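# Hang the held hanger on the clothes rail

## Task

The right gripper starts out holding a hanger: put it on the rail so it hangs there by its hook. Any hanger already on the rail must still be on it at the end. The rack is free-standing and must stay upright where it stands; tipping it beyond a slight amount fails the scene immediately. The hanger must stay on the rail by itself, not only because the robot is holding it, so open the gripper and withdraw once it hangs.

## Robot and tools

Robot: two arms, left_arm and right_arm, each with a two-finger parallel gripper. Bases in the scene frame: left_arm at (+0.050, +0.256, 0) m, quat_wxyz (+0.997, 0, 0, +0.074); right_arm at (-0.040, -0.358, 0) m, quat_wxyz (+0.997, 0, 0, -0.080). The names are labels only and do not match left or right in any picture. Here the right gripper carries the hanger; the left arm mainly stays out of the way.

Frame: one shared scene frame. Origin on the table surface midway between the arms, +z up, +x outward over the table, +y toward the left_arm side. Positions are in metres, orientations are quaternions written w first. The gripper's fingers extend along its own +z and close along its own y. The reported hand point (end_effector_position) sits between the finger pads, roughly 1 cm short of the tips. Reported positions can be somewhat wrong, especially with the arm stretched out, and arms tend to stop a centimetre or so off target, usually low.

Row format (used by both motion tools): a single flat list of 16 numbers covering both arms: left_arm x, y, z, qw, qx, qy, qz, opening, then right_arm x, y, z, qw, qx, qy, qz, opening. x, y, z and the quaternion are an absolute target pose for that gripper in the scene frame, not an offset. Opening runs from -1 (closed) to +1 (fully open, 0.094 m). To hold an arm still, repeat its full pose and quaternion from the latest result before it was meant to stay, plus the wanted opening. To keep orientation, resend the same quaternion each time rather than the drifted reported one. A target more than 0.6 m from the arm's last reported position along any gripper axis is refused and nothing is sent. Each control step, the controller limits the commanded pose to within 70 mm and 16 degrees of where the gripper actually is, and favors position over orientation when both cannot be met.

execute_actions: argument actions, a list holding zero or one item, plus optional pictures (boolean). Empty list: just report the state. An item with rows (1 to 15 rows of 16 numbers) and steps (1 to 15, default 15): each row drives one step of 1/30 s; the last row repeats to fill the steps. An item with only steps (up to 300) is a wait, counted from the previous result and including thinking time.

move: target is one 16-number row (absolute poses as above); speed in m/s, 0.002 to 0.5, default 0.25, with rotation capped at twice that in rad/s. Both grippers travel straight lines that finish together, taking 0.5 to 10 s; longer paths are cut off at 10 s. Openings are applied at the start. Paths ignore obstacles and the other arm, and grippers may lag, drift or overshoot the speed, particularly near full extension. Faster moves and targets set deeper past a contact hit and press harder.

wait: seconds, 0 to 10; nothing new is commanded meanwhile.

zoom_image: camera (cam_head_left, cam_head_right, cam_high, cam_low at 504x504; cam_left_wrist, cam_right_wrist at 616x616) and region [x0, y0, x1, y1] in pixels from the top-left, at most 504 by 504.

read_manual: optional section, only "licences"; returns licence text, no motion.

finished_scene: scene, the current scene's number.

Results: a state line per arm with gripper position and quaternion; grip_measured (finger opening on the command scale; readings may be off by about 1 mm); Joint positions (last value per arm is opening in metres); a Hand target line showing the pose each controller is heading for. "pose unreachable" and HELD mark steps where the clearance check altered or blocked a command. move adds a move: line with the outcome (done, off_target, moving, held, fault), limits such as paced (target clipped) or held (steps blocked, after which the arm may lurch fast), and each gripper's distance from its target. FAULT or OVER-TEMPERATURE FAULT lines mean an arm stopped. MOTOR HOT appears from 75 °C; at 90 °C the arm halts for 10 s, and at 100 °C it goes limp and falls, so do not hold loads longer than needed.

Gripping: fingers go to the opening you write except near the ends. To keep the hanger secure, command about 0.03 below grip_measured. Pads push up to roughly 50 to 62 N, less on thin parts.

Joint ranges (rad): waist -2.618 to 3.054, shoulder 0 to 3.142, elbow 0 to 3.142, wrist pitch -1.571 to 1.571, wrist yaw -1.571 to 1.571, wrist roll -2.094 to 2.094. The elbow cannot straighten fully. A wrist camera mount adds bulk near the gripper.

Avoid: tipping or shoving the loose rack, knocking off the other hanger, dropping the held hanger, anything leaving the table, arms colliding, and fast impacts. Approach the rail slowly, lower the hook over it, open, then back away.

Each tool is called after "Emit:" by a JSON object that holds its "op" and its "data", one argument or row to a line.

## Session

Emit:
{"op": "execute_actions", "data": {
  "actions": []
}}

Scene clock: 0.00 s of 4000.00 s.
left_arm: end_effector_position=(+0.4230, +0.3148, +0.4191) grip_measured=+1.000 end_effector_quat_wxyz=(+0.715, -0.061, +0.695, +0.050) | right_arm: end_effector_position=(+0.3182, -0.0040, +0.4012) grip_measured=-0.847 end_effector_quat_wxyz=(+0.527, -0.159, +0.829, +0.103)
Joint positions: left_arm=[ 0.003  1.038  1.064  0.002 -0.006 -0.017  0.094] | right_arm=[ 1.11   1.83   2.164 -0.841  0.509  0.267  0.007]
Joint velocities: left_arm=[-0.022  0.007 -0.017  0.022  0.022 -0.037  0.   ] | right_arm=[-0.022  0.002  0.007 -0.066 -0.037 -0.037 -0.   ]
Hand target (left_arm): +0.420, +0.314, +0.427; +0.721, -0.060, +0.688, +0.051
Hand target (right_arm): +0.317, -0.007, +0.405; +0.530, -0.157, +0.827, +0.102

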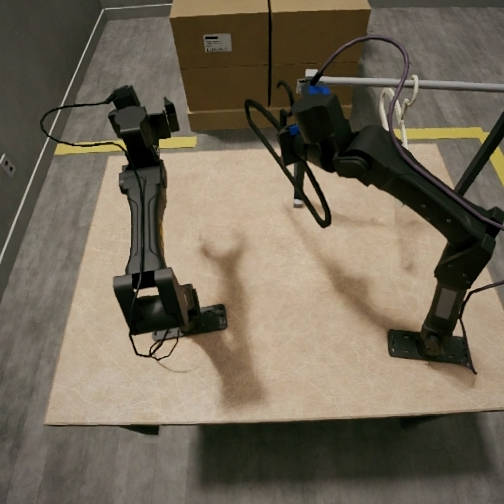

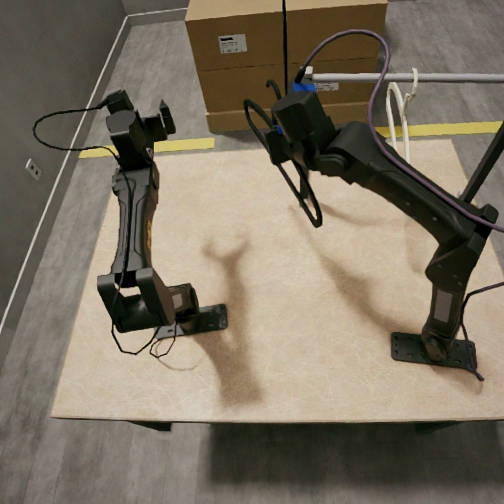

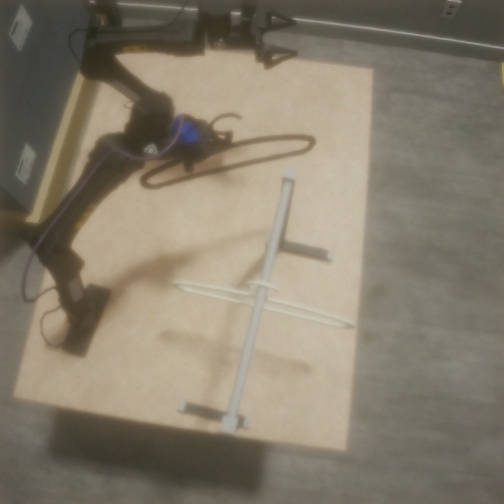

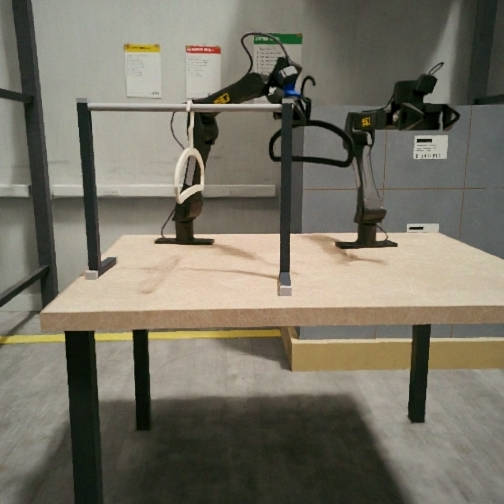

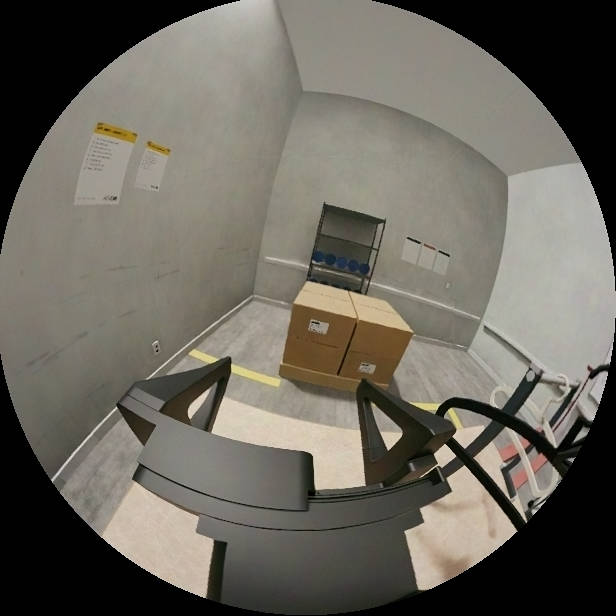

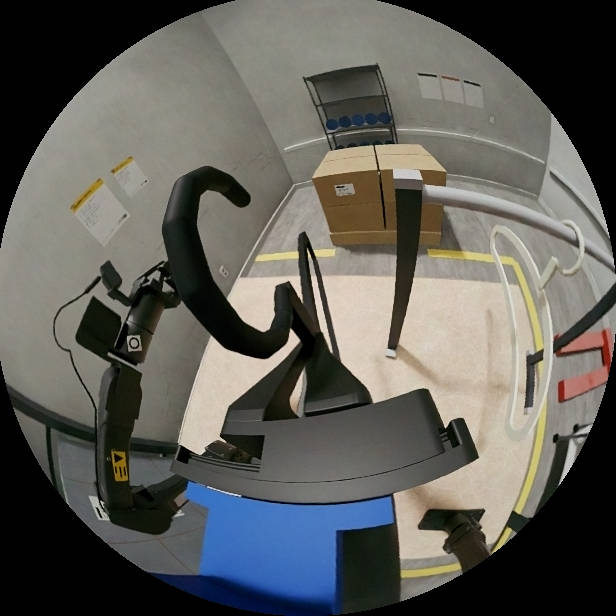

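Rail ~2 cm higher, 1.5 cm nearer; hook sits ~1 cm higher in the grip.

Emit:
{"op": "move", "data": {
  "target": [0.423,0.3148,0.4191,0.715,-0.061,0.695,0.05,1,0.18,-0.05,0.4,0.527,-0.159,0.829,0.103,-0.9]
}}

Emit:
{"op": "move", "data": {
  "target": [0.423,0.3148,0.4191,0.715,-0.061,0.695,0.05,1,0.2,-0.14,0.39,0.536,0.044,0.843,-0.028,-0.9]
}}

Emit:
{"op": "move", "data": {
  "target": [0.423,0.3148,0.4191,0.715,-0.061,0.695,0.05,1,0.37,-0.165,0.39,0.536,0.044,0.843,-0.028,-0.9],
  "speed": 0.12
}}

Emit:
{"op": "zoom_image", "data": {
  "camera": "cam_low",
  "region": [160,60,320,220]
}}

Scene clock: 6.50 s of 4000.00 s.
left_arm: end_effector_position=(+0.4230, +0.3148, +0.4191) grip_measured=+1.000 end_effector_quat_wxyz=(+0.715, -0.061, +0.695, +0.050) | right_arm: end_effector_position=(+0.1802, -0.0426, +0.3999) grip_measured=-0.869 end_effector_quat_wxyz=(+0.523, -0.165, +0.829, +0.111)
Joint positions: left_arm=[ 0.003  1.038  1.064  0.002 -0.006 -0.017  0.094] | right_arm=[ 1.446  1.474  1.808 -0.975  0.771  0.493  0.006]
Joint velocities: left_arm=[-0.007 -0.012 -0.002  0.051  0.007 -0.051  0.   ] | right_arm=[-0.007 -0.012  0.002 -0.095 -0.007  0.037  0.001]
Hand target (left_arm): +0.423, +0.315, +0.419; +0.715, -0.061, +0.695, +0.050
Hand target (right_arm): +0.179, -0.048, +0.401; +0.528, -0.159, +0.828, +0.103
Off the commanded pose (left_arm): 0.000 m, 0 deg.
Off the commanded pose (right_arm): 0.007 m, 1 deg.
After step 90, 2.23 s passed at rest.
move: done

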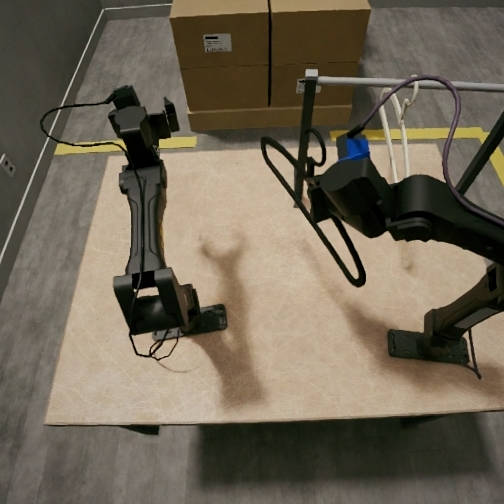

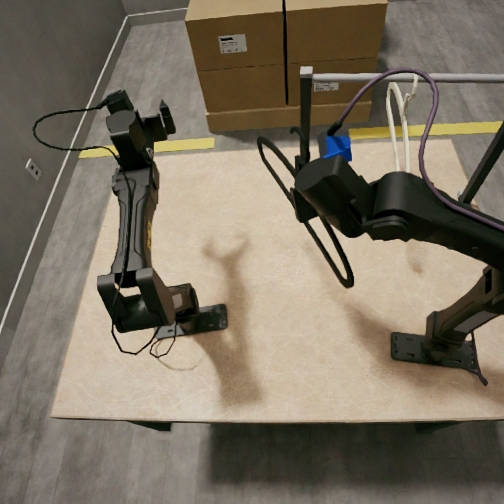

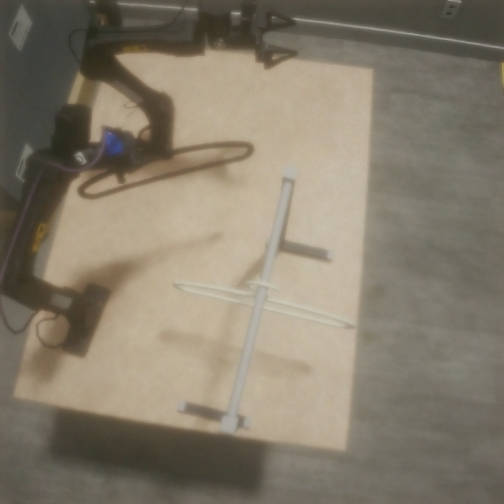

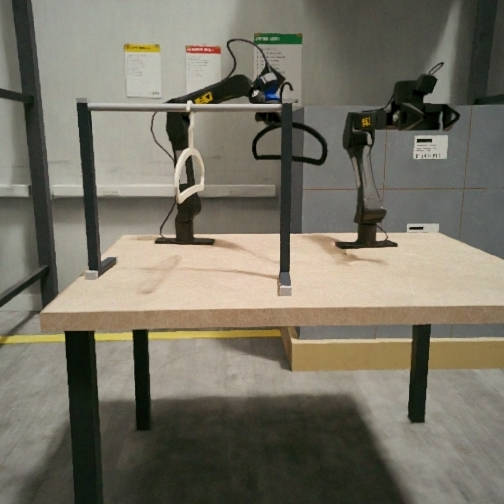

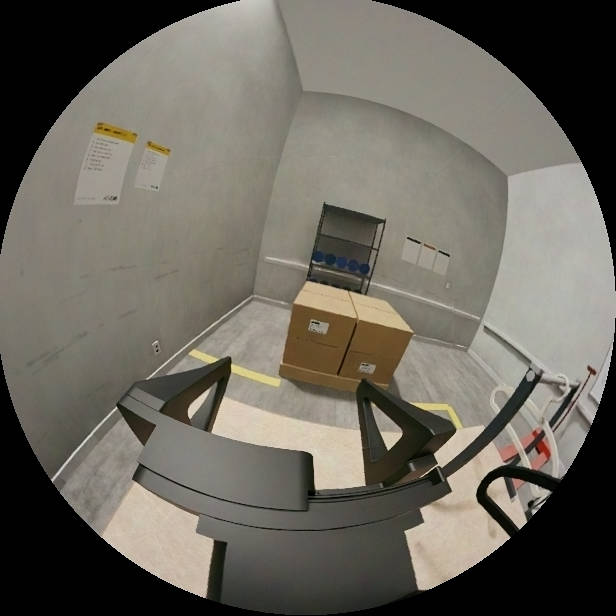

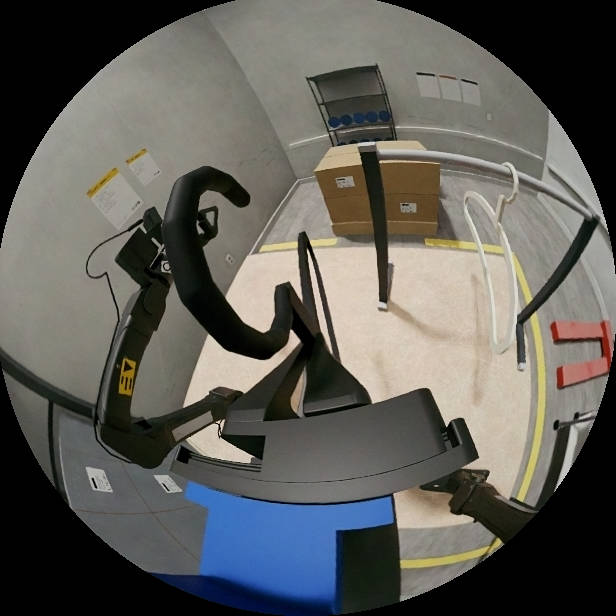

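Scene clock: 8.23 s of 4000.00 s.
left_arm: end_effector_position=(+0.4230, +0.3148, +0.4191) grip_measured=+1.000 end_effector_quat_wxyz=(+0.715, -0.061, +0.695, +0.050) | right_arm: end_effector_position=(+0.1934, -0.1333, +0.3831) grip_measured=-0.869 end_effector_quat_wxyz=(+0.525, +0.029, +0.850, -0.013)
Joint positions: left_arm=[ 0.003  1.038  1.064  0.002 -0.006 -0.017  0.094] | right_arm=[ 1.418  1.524  1.889 -1.473  1.047  1.057  0.006]
Joint velocities: left_arm=[-0.007 -0.002  0.007 -0.066 -0.007  0.051  0.   ] | right_arm=[-0.002 -0.012 -0.017 -0.022 -0.051  0.007 -0.001]
Hand target (left_arm): +0.423, +0.315, +0.419; +0.715, -0.061, +0.695, +0.050
Hand target (right_arm): +0.198, -0.140, +0.391; +0.539, +0.041, +0.841, -0.026
Off the commanded pose (left_arm): 0.000 m, 0 deg.
Off the commanded pose (right_arm): 0.012 m, 3 deg.
move: off_target (right_arm)

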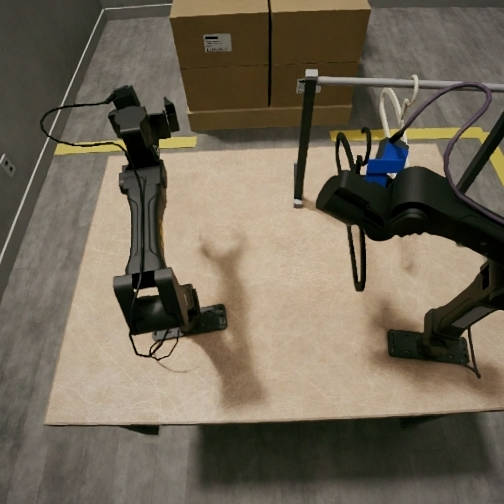

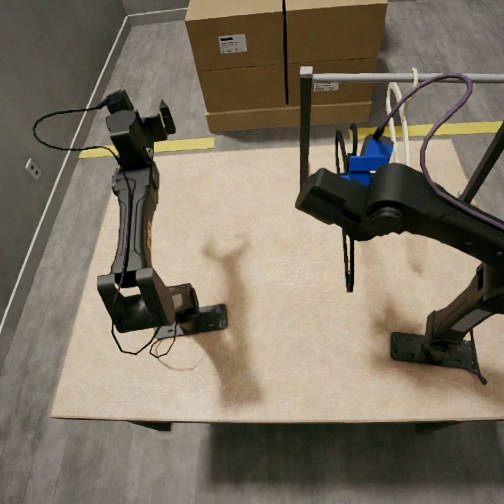

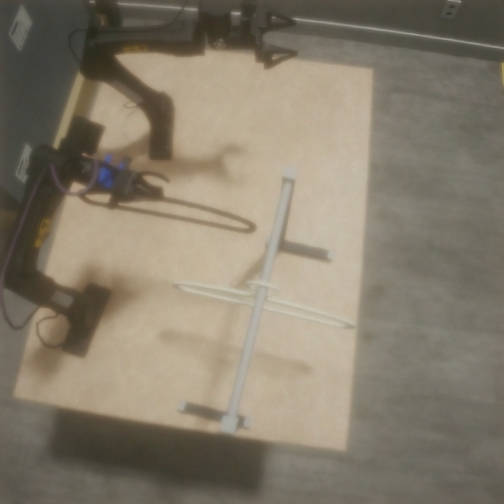

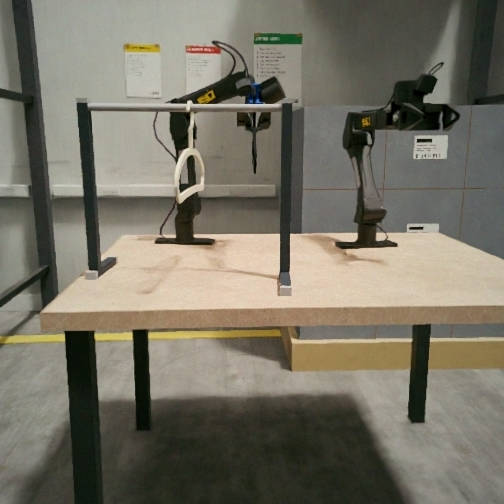

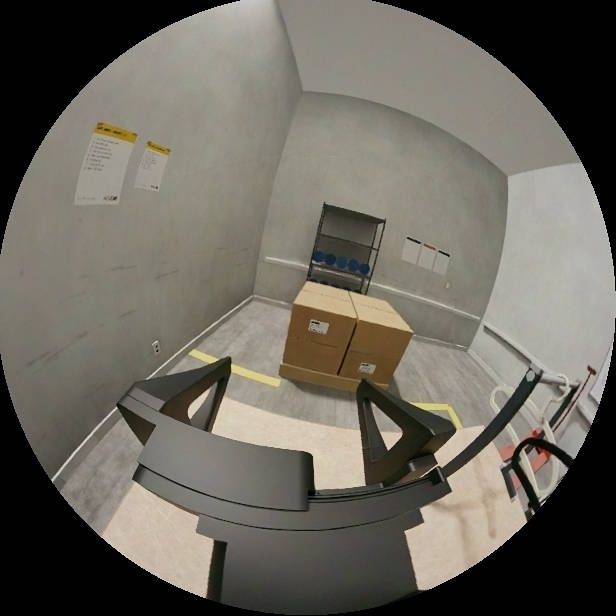

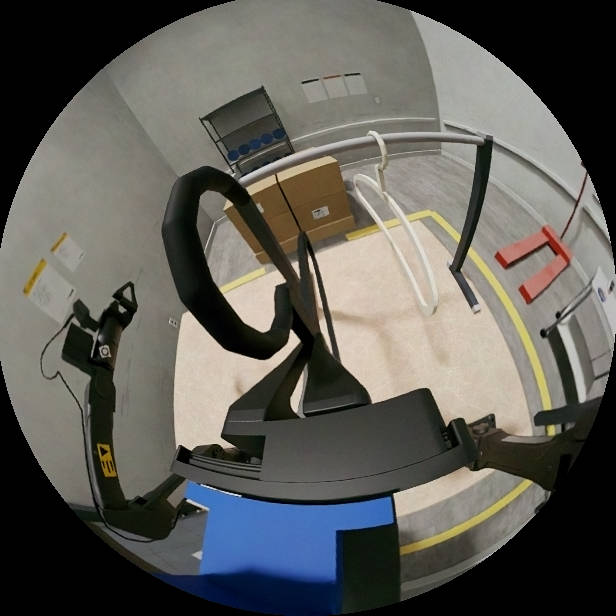

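Scene clock: 10.20 s of 4000.00 s.
left_arm: end_effector_position=(+0.4230, +0.3148, +0.4191) grip_measured=+1.000 end_effector_quat_wxyz=(+0.715, -0.061, +0.695, +0.050) | right_arm: end_effector_position=(+0.3646, -0.1668, +0.3767) grip_measured=-0.869 end_effector_quat_wxyz=(+0.519, +0.038, +0.853, -0.035)
Joint positions: left_arm=[ 0.003  1.038  1.064  0.002 -0.006 -0.017  0.094] | right_arm=[ 0.858  1.669  1.921 -0.896  0.701  0.427  0.006]
Joint velocities: left_arm=[ 0.007  0.002  0.012  0.007  0.051 -0.037  0.   ] | right_arm=[-0.012 -0.012 -0.002 -0.037 -0.007 -0.007  0.   ]
Hand target (left_arm): +0.423, +0.315, +0.419; +0.715, -0.061, +0.695, +0.050
Hand target (right_arm): +0.370, -0.168, +0.388; +0.532, +0.046, +0.845, -0.030
Off the commanded pose (left_arm): 0.000 m, 0 deg.
Off the commanded pose (right_arm): 0.014 m, 2 deg.
move: off_target (right_arm)

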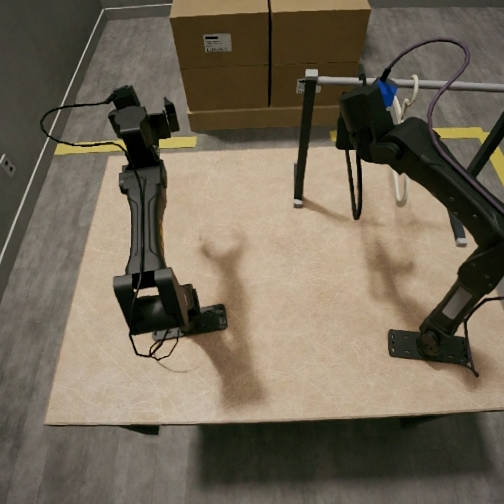

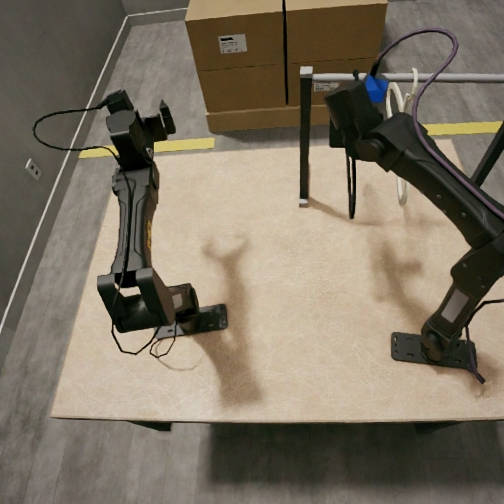

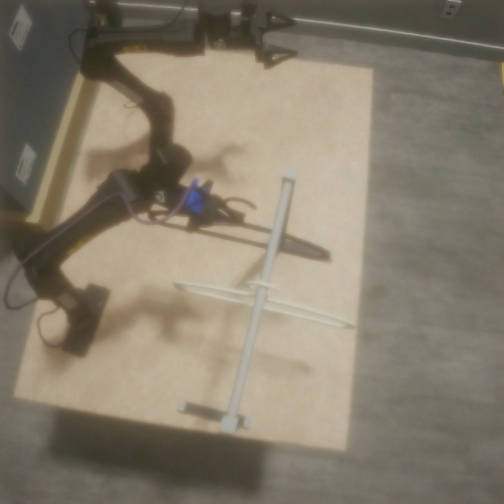

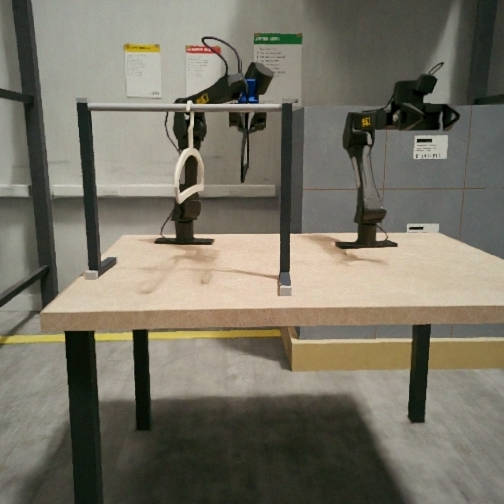

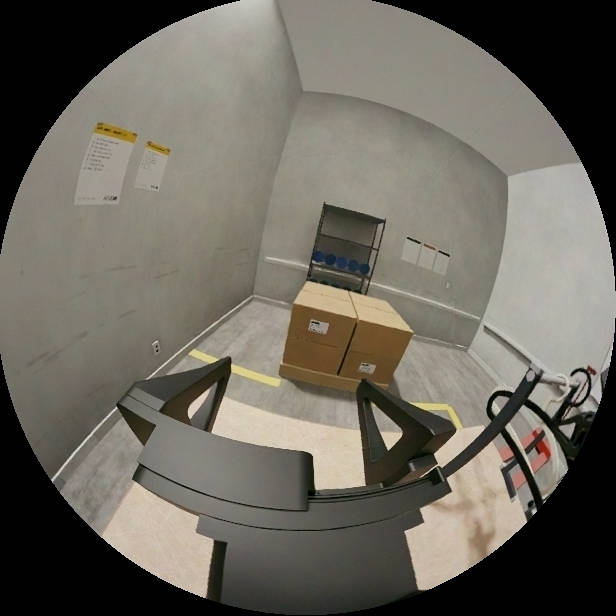

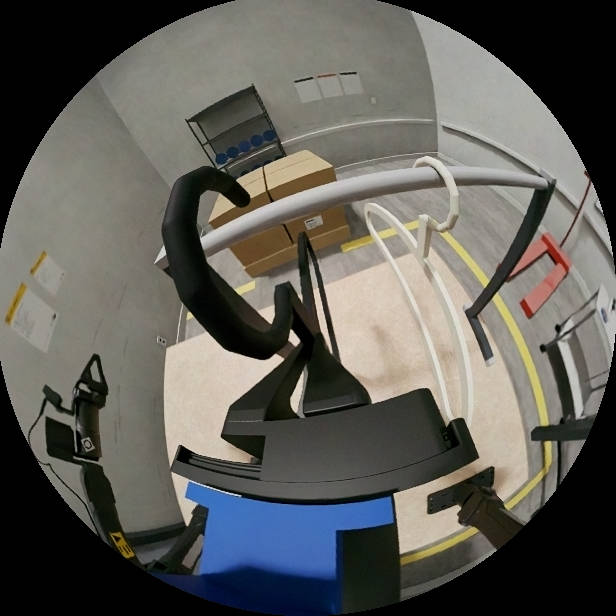

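Region (160, 60, 320, 220) of cam_low's 504x504 image, scaled by 3.150, with more detail than that image has.

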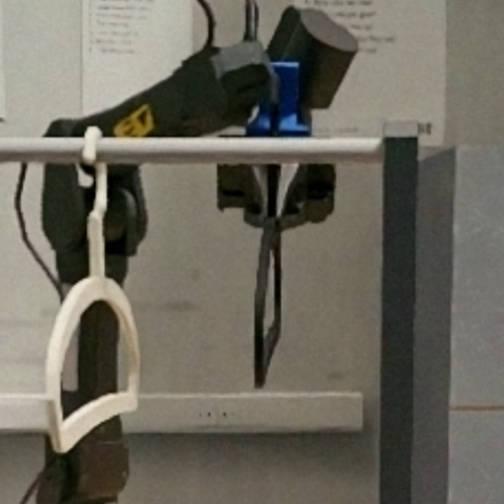

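Slightly high.

Emit:
{"op": "move", "data": {
  "target": [0.423,0.3148,0.4191,0.715,-0.061,0.695,0.05,1,0.44,-0.173,0.373,0.536,0.044,0.843,-0.028,-0.9],
  "speed": 0.05
}}

Scene clock: 14.53 s of 4000.00 s.
left_arm: end_effector_position=(+0.4230, +0.3148, +0.4191) grip_measured=+1.000 end_effector_quat_wxyz=(+0.715, -0.061, +0.695, +0.050) | right_arm: end_effector_position=(+0.4334, -0.1711, +0.3587) grip_measured=-0.869 end_effector_quat_wxyz=(+0.519, +0.036, +0.853, -0.033)
Joint positions: left_arm=[ 0.003  1.038  1.064  0.002 -0.006 -0.017  0.094] | right_arm=[ 0.73   1.836  2.029 -0.779  0.59   0.332  0.006]
Joint velocities: left_arm=[-0.002 -0.002  0.012  0.037  0.022  0.022  0.   ] | right_arm=[-0.017 -0.007  0.002  0.022 -0.051 -0.081 -0.   ]
Hand target (left_arm): +0.423, +0.315, +0.419; +0.715, -0.061, +0.695, +0.050
Hand target (right_arm): +0.439, -0.174, +0.372; +0.535, +0.045, +0.843, -0.028
Off the commanded pose (left_arm): 0.000 m, 0 deg.
Off the commanded pose (right_arm): 0.016 m, 3 deg.
move: off_target (right_arm)

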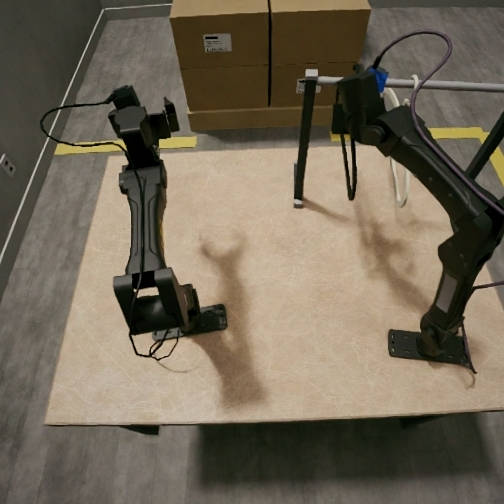

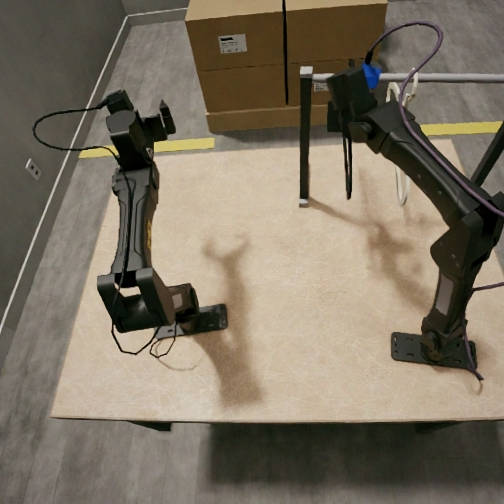

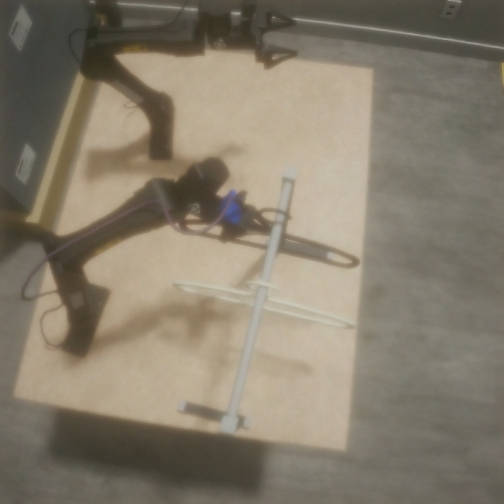

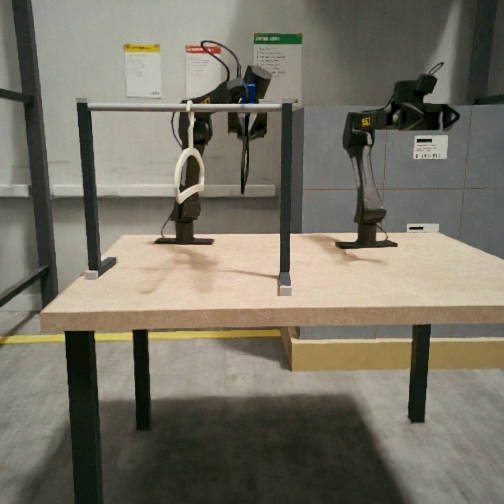

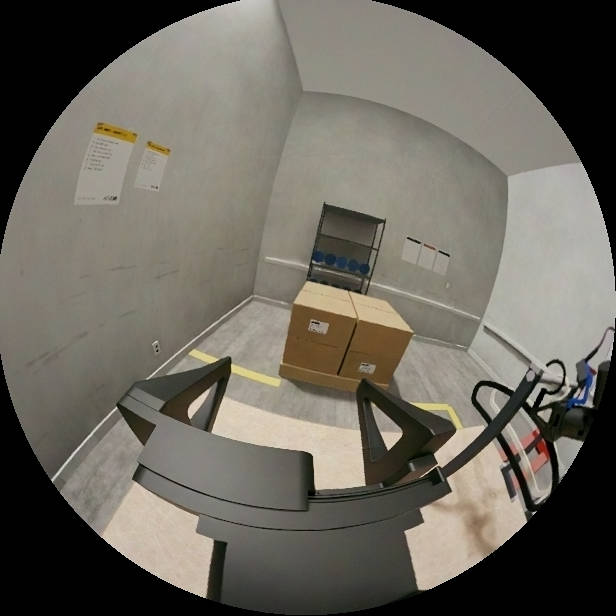

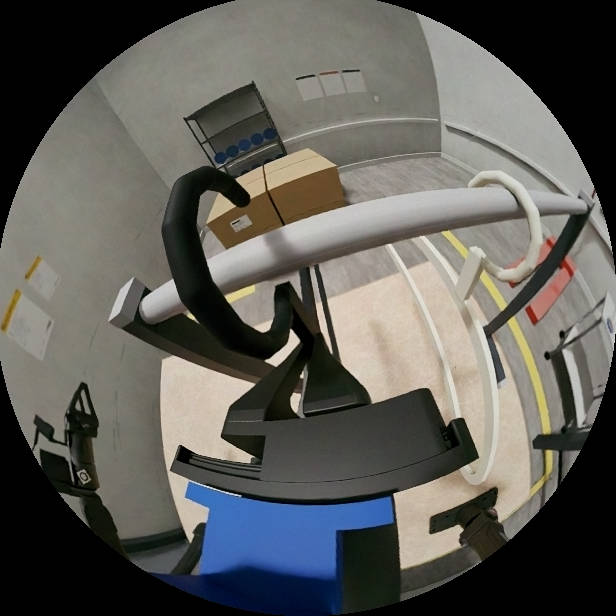

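Emit:
{"op": "move", "data": {
  "target": [0.423,0.3148,0.4191,0.715,-0.061,0.695,0.05,1,0.45,-0.174,0.338,0.536,0.044,0.843,-0.028,-0.9],
  "speed": 0.03
}}

Scene clock: 20.00 s of 4000.00 s.
left_arm: end_effector_position=(+0.4230, +0.3148, +0.4191) grip_measured=+1.000 end_effector_quat_wxyz=(+0.715, -0.061, +0.695, +0.050) | right_arm: end_effector_position=(+0.4487, -0.1659, +0.3307) grip_measured=-0.869 end_effector_quat_wxyz=(+0.527, +0.038, +0.848, -0.027)
Joint positions: left_arm=[ 0.003  1.038  1.064  0.002 -0.006 -0.017  0.094] | right_arm=[ 0.719  1.836  1.891 -0.612  0.579  0.323  0.006]
Joint velocities: left_arm=[-0.012  0.012  0.002  0.022 -0.022 -0.051  0.   ] | right_arm=[-0.002  0.012 -0.012  0.007 -0.022  0.007 -0.001]
Hand target (left_arm): +0.423, +0.315, +0.419; +0.715, -0.061, +0.695, +0.050
Hand target (right_arm): +0.450, -0.174, +0.338; +0.535, +0.044, +0.843, -0.028
Off the commanded pose (left_arm): 0.000 m, 0 deg.
Off the commanded pose (right_arm): 0.011 m, 1 deg.
After step 90, 1.27 s passed at rest.
move: off_target (right_arm)

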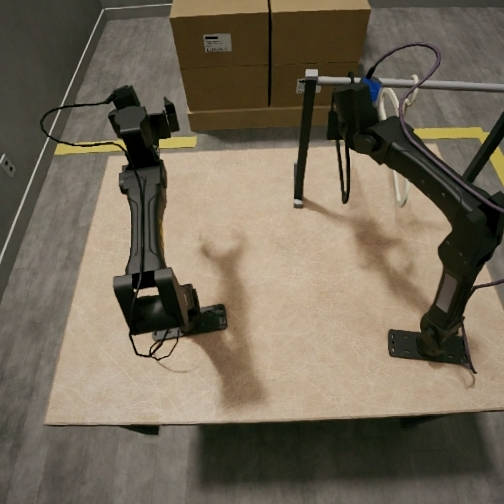

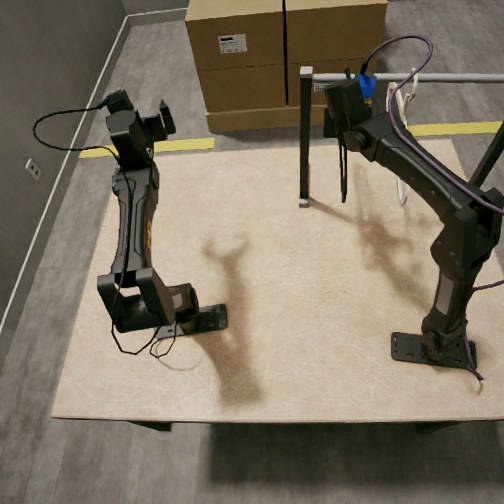

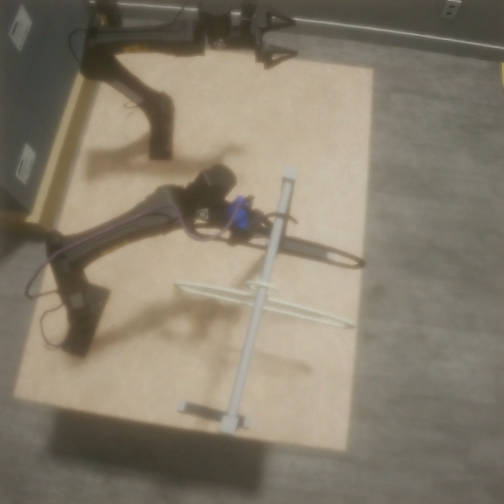

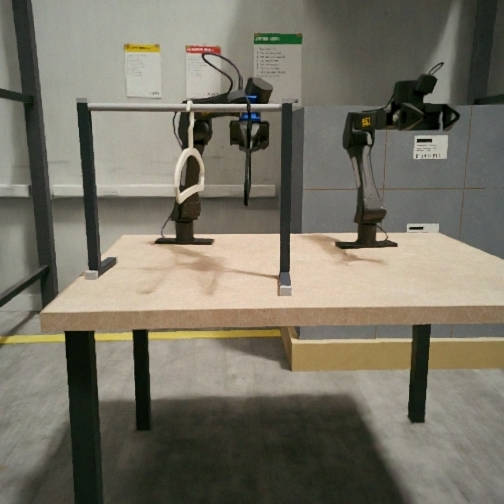

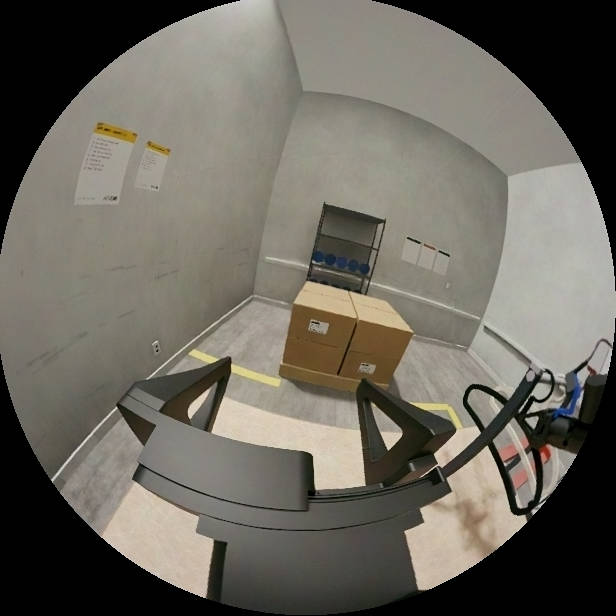

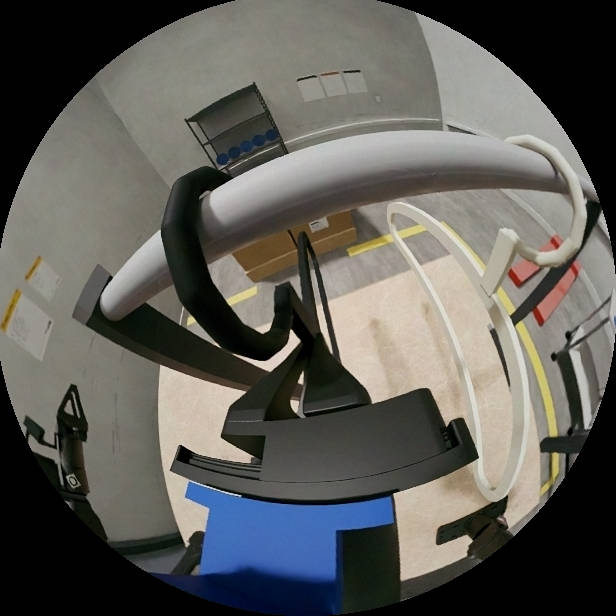

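Emit:
{"op": "move", "data": {
  "target": [0.423,0.3148,0.4191,0.715,-0.061,0.695,0.05,1,0.45,-0.174,0.338,0.536,0.044,0.843,-0.028,-0.2]
}}

Emit:
{"op": "move", "data": {
  "target": [0.423,0.3148,0.4191,0.715,-0.061,0.695,0.05,1,0.29,-0.155,0.40,0.536,0.044,0.843,-0.028,-0.2],
  "speed": 0.12
}}

Emit:
{"op": "finished_scene", "data": {
  "scene": 2
}}

Scene clock: 24.90 s of 4000.00 s.
left_arm: end_effector_position=(+0.4230, +0.3148, +0.4191) grip_measured=+1.000 end_effector_quat_wxyz=(+0.715, -0.061, +0.695, +0.050) | right_arm: end_effector_position=(+0.4498, -0.1652, +0.3325) grip_measured=-0.202 end_effector_quat_wxyz=(+0.531, +0.040, +0.846, -0.025)
Joint positions: left_arm=[ 0.003  1.038  1.064  0.002 -0.006 -0.017  0.094] | right_arm=[ 0.719  1.836  1.89  -0.601  0.579  0.321  0.037]
Joint velocities: left_arm=[ 0.007 -0.032  0.012 -0.007  0.037  0.037  0.   ] | right_arm=[ 0.017  0.012 -0.002  0.066 -0.007 -0.051 -0.001]
Hand target (left_arm): +0.423, +0.315, +0.419; +0.715, -0.061, +0.695, +0.050
Hand target (right_arm): +0.450, -0.174, +0.338; +0.536, +0.044, +0.843, -0.028
Off the commanded pose (left_arm): 0.000 m, 0 deg.
Off the commanded pose (right_arm): 0.010 m, 1 deg.
After step 90, 1.20 s passed at rest.
move: done

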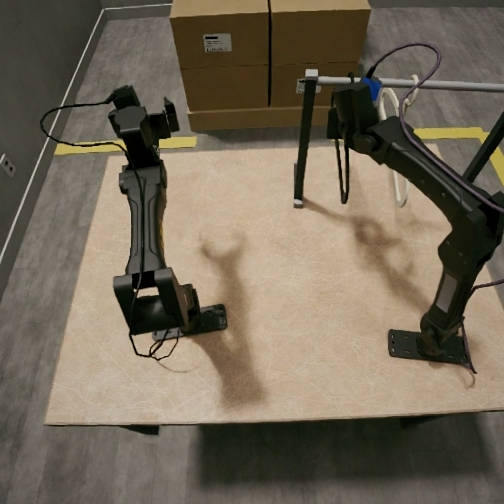

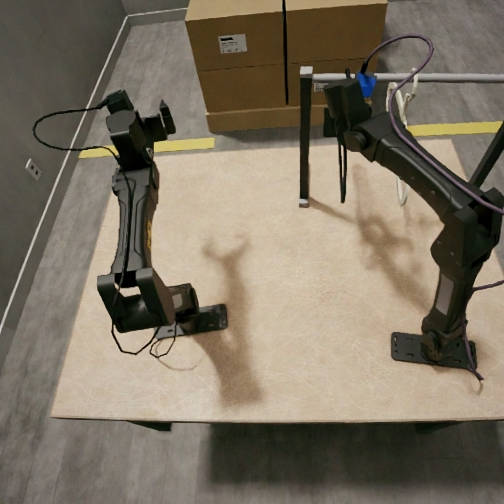

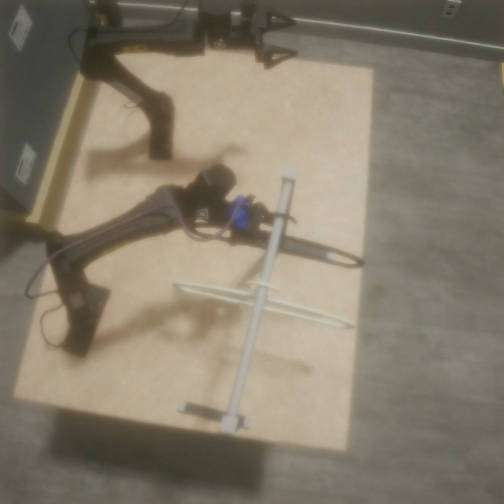

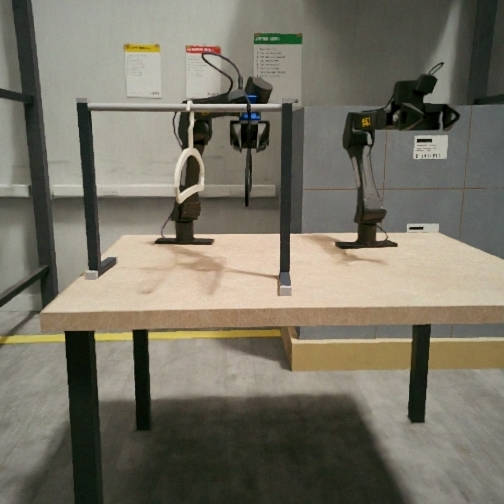

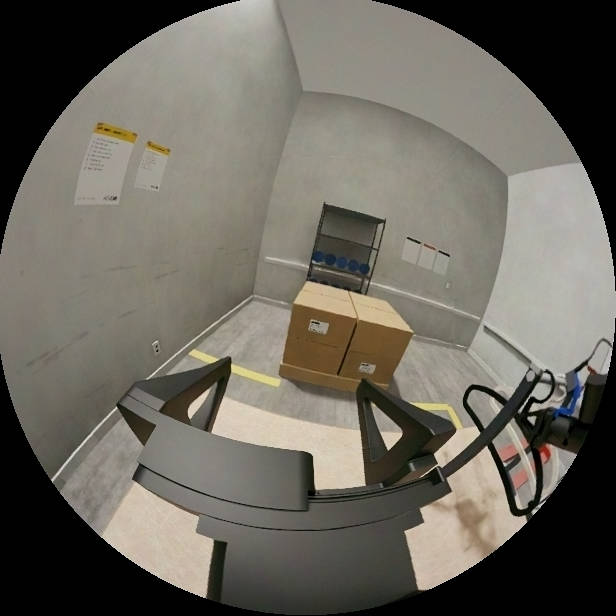

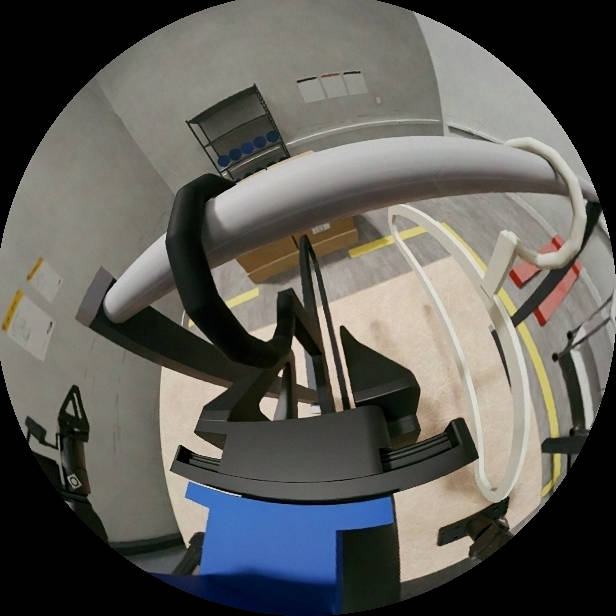

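Scene clock: 27.00 s of 4000.00 s.
left_arm: end_effector_position=(+0.4230, +0.3148, +0.4191) grip_measured=+1.000 end_effector_quat_wxyz=(+0.715, -0.061, +0.695, +0.050) | right_arm: end_effector_position=(+0.2967, -0.1471, +0.3890) grip_measured=-0.202 end_effector_quat_wxyz=(+0.530, +0.037, +0.847, -0.029)
Joint positions: left_arm=[ 0.003  1.038  1.064  0.002 -0.006 -0.017  0.094] | right_arm=[ 1.063  1.574  1.883 -1.042  0.86   0.59   0.037]
Joint velocities: left_arm=[-0.012 -0.007  0.012 -0.007  0.022  0.037  0.   ] | right_arm=[ 0.007 -0.007 -0.022 -0.066 -0.022  0.007  0.   ]
Hand target (left_arm): +0.423, +0.315, +0.419; +0.715, -0.061, +0.695, +0.050
Hand target (right_arm): +0.290, -0.153, +0.401; +0.538, +0.043, +0.842, -0.027
Off the commanded pose (left_arm): 0.000 m, 0 deg.
Off the commanded pose (right_arm): 0.015 m, 1 deg.
move: off_target (right_arm)

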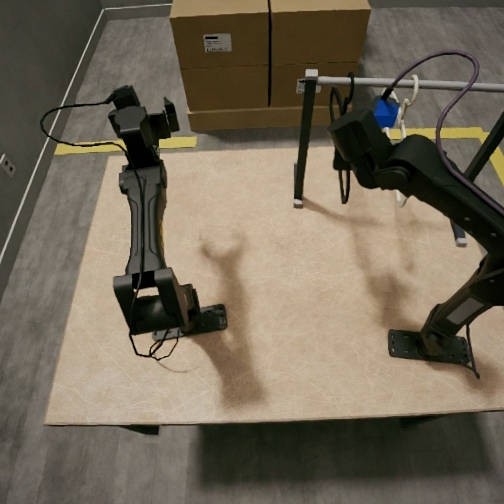

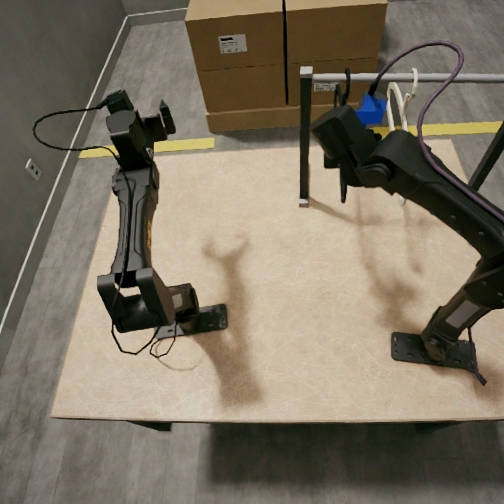

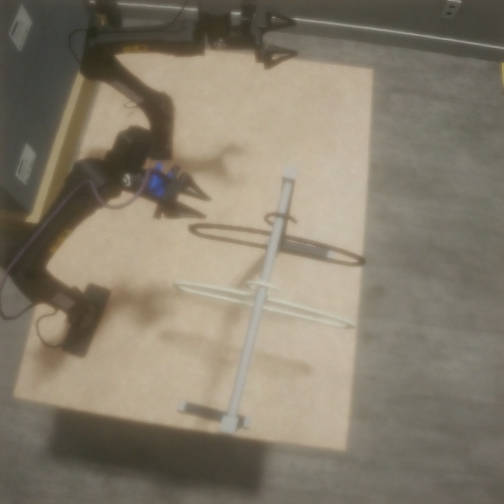

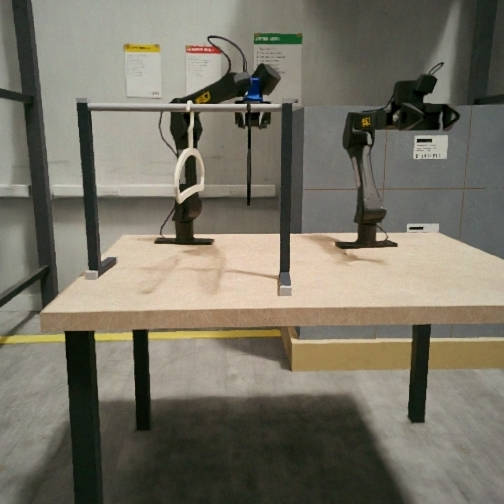

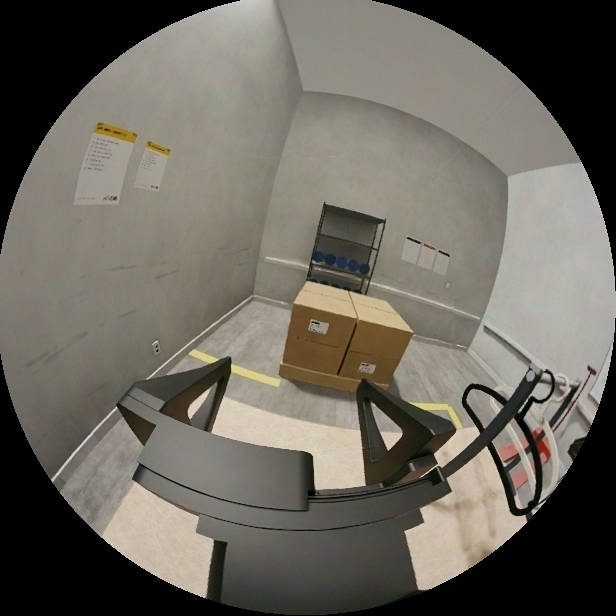

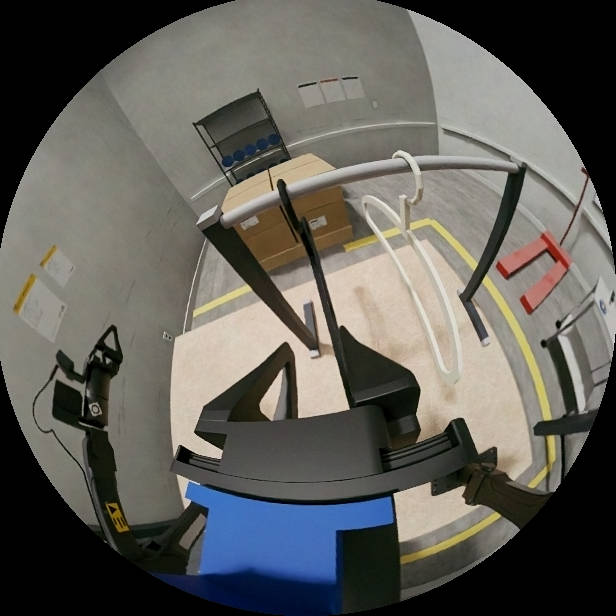

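The scene is finished: the task was done.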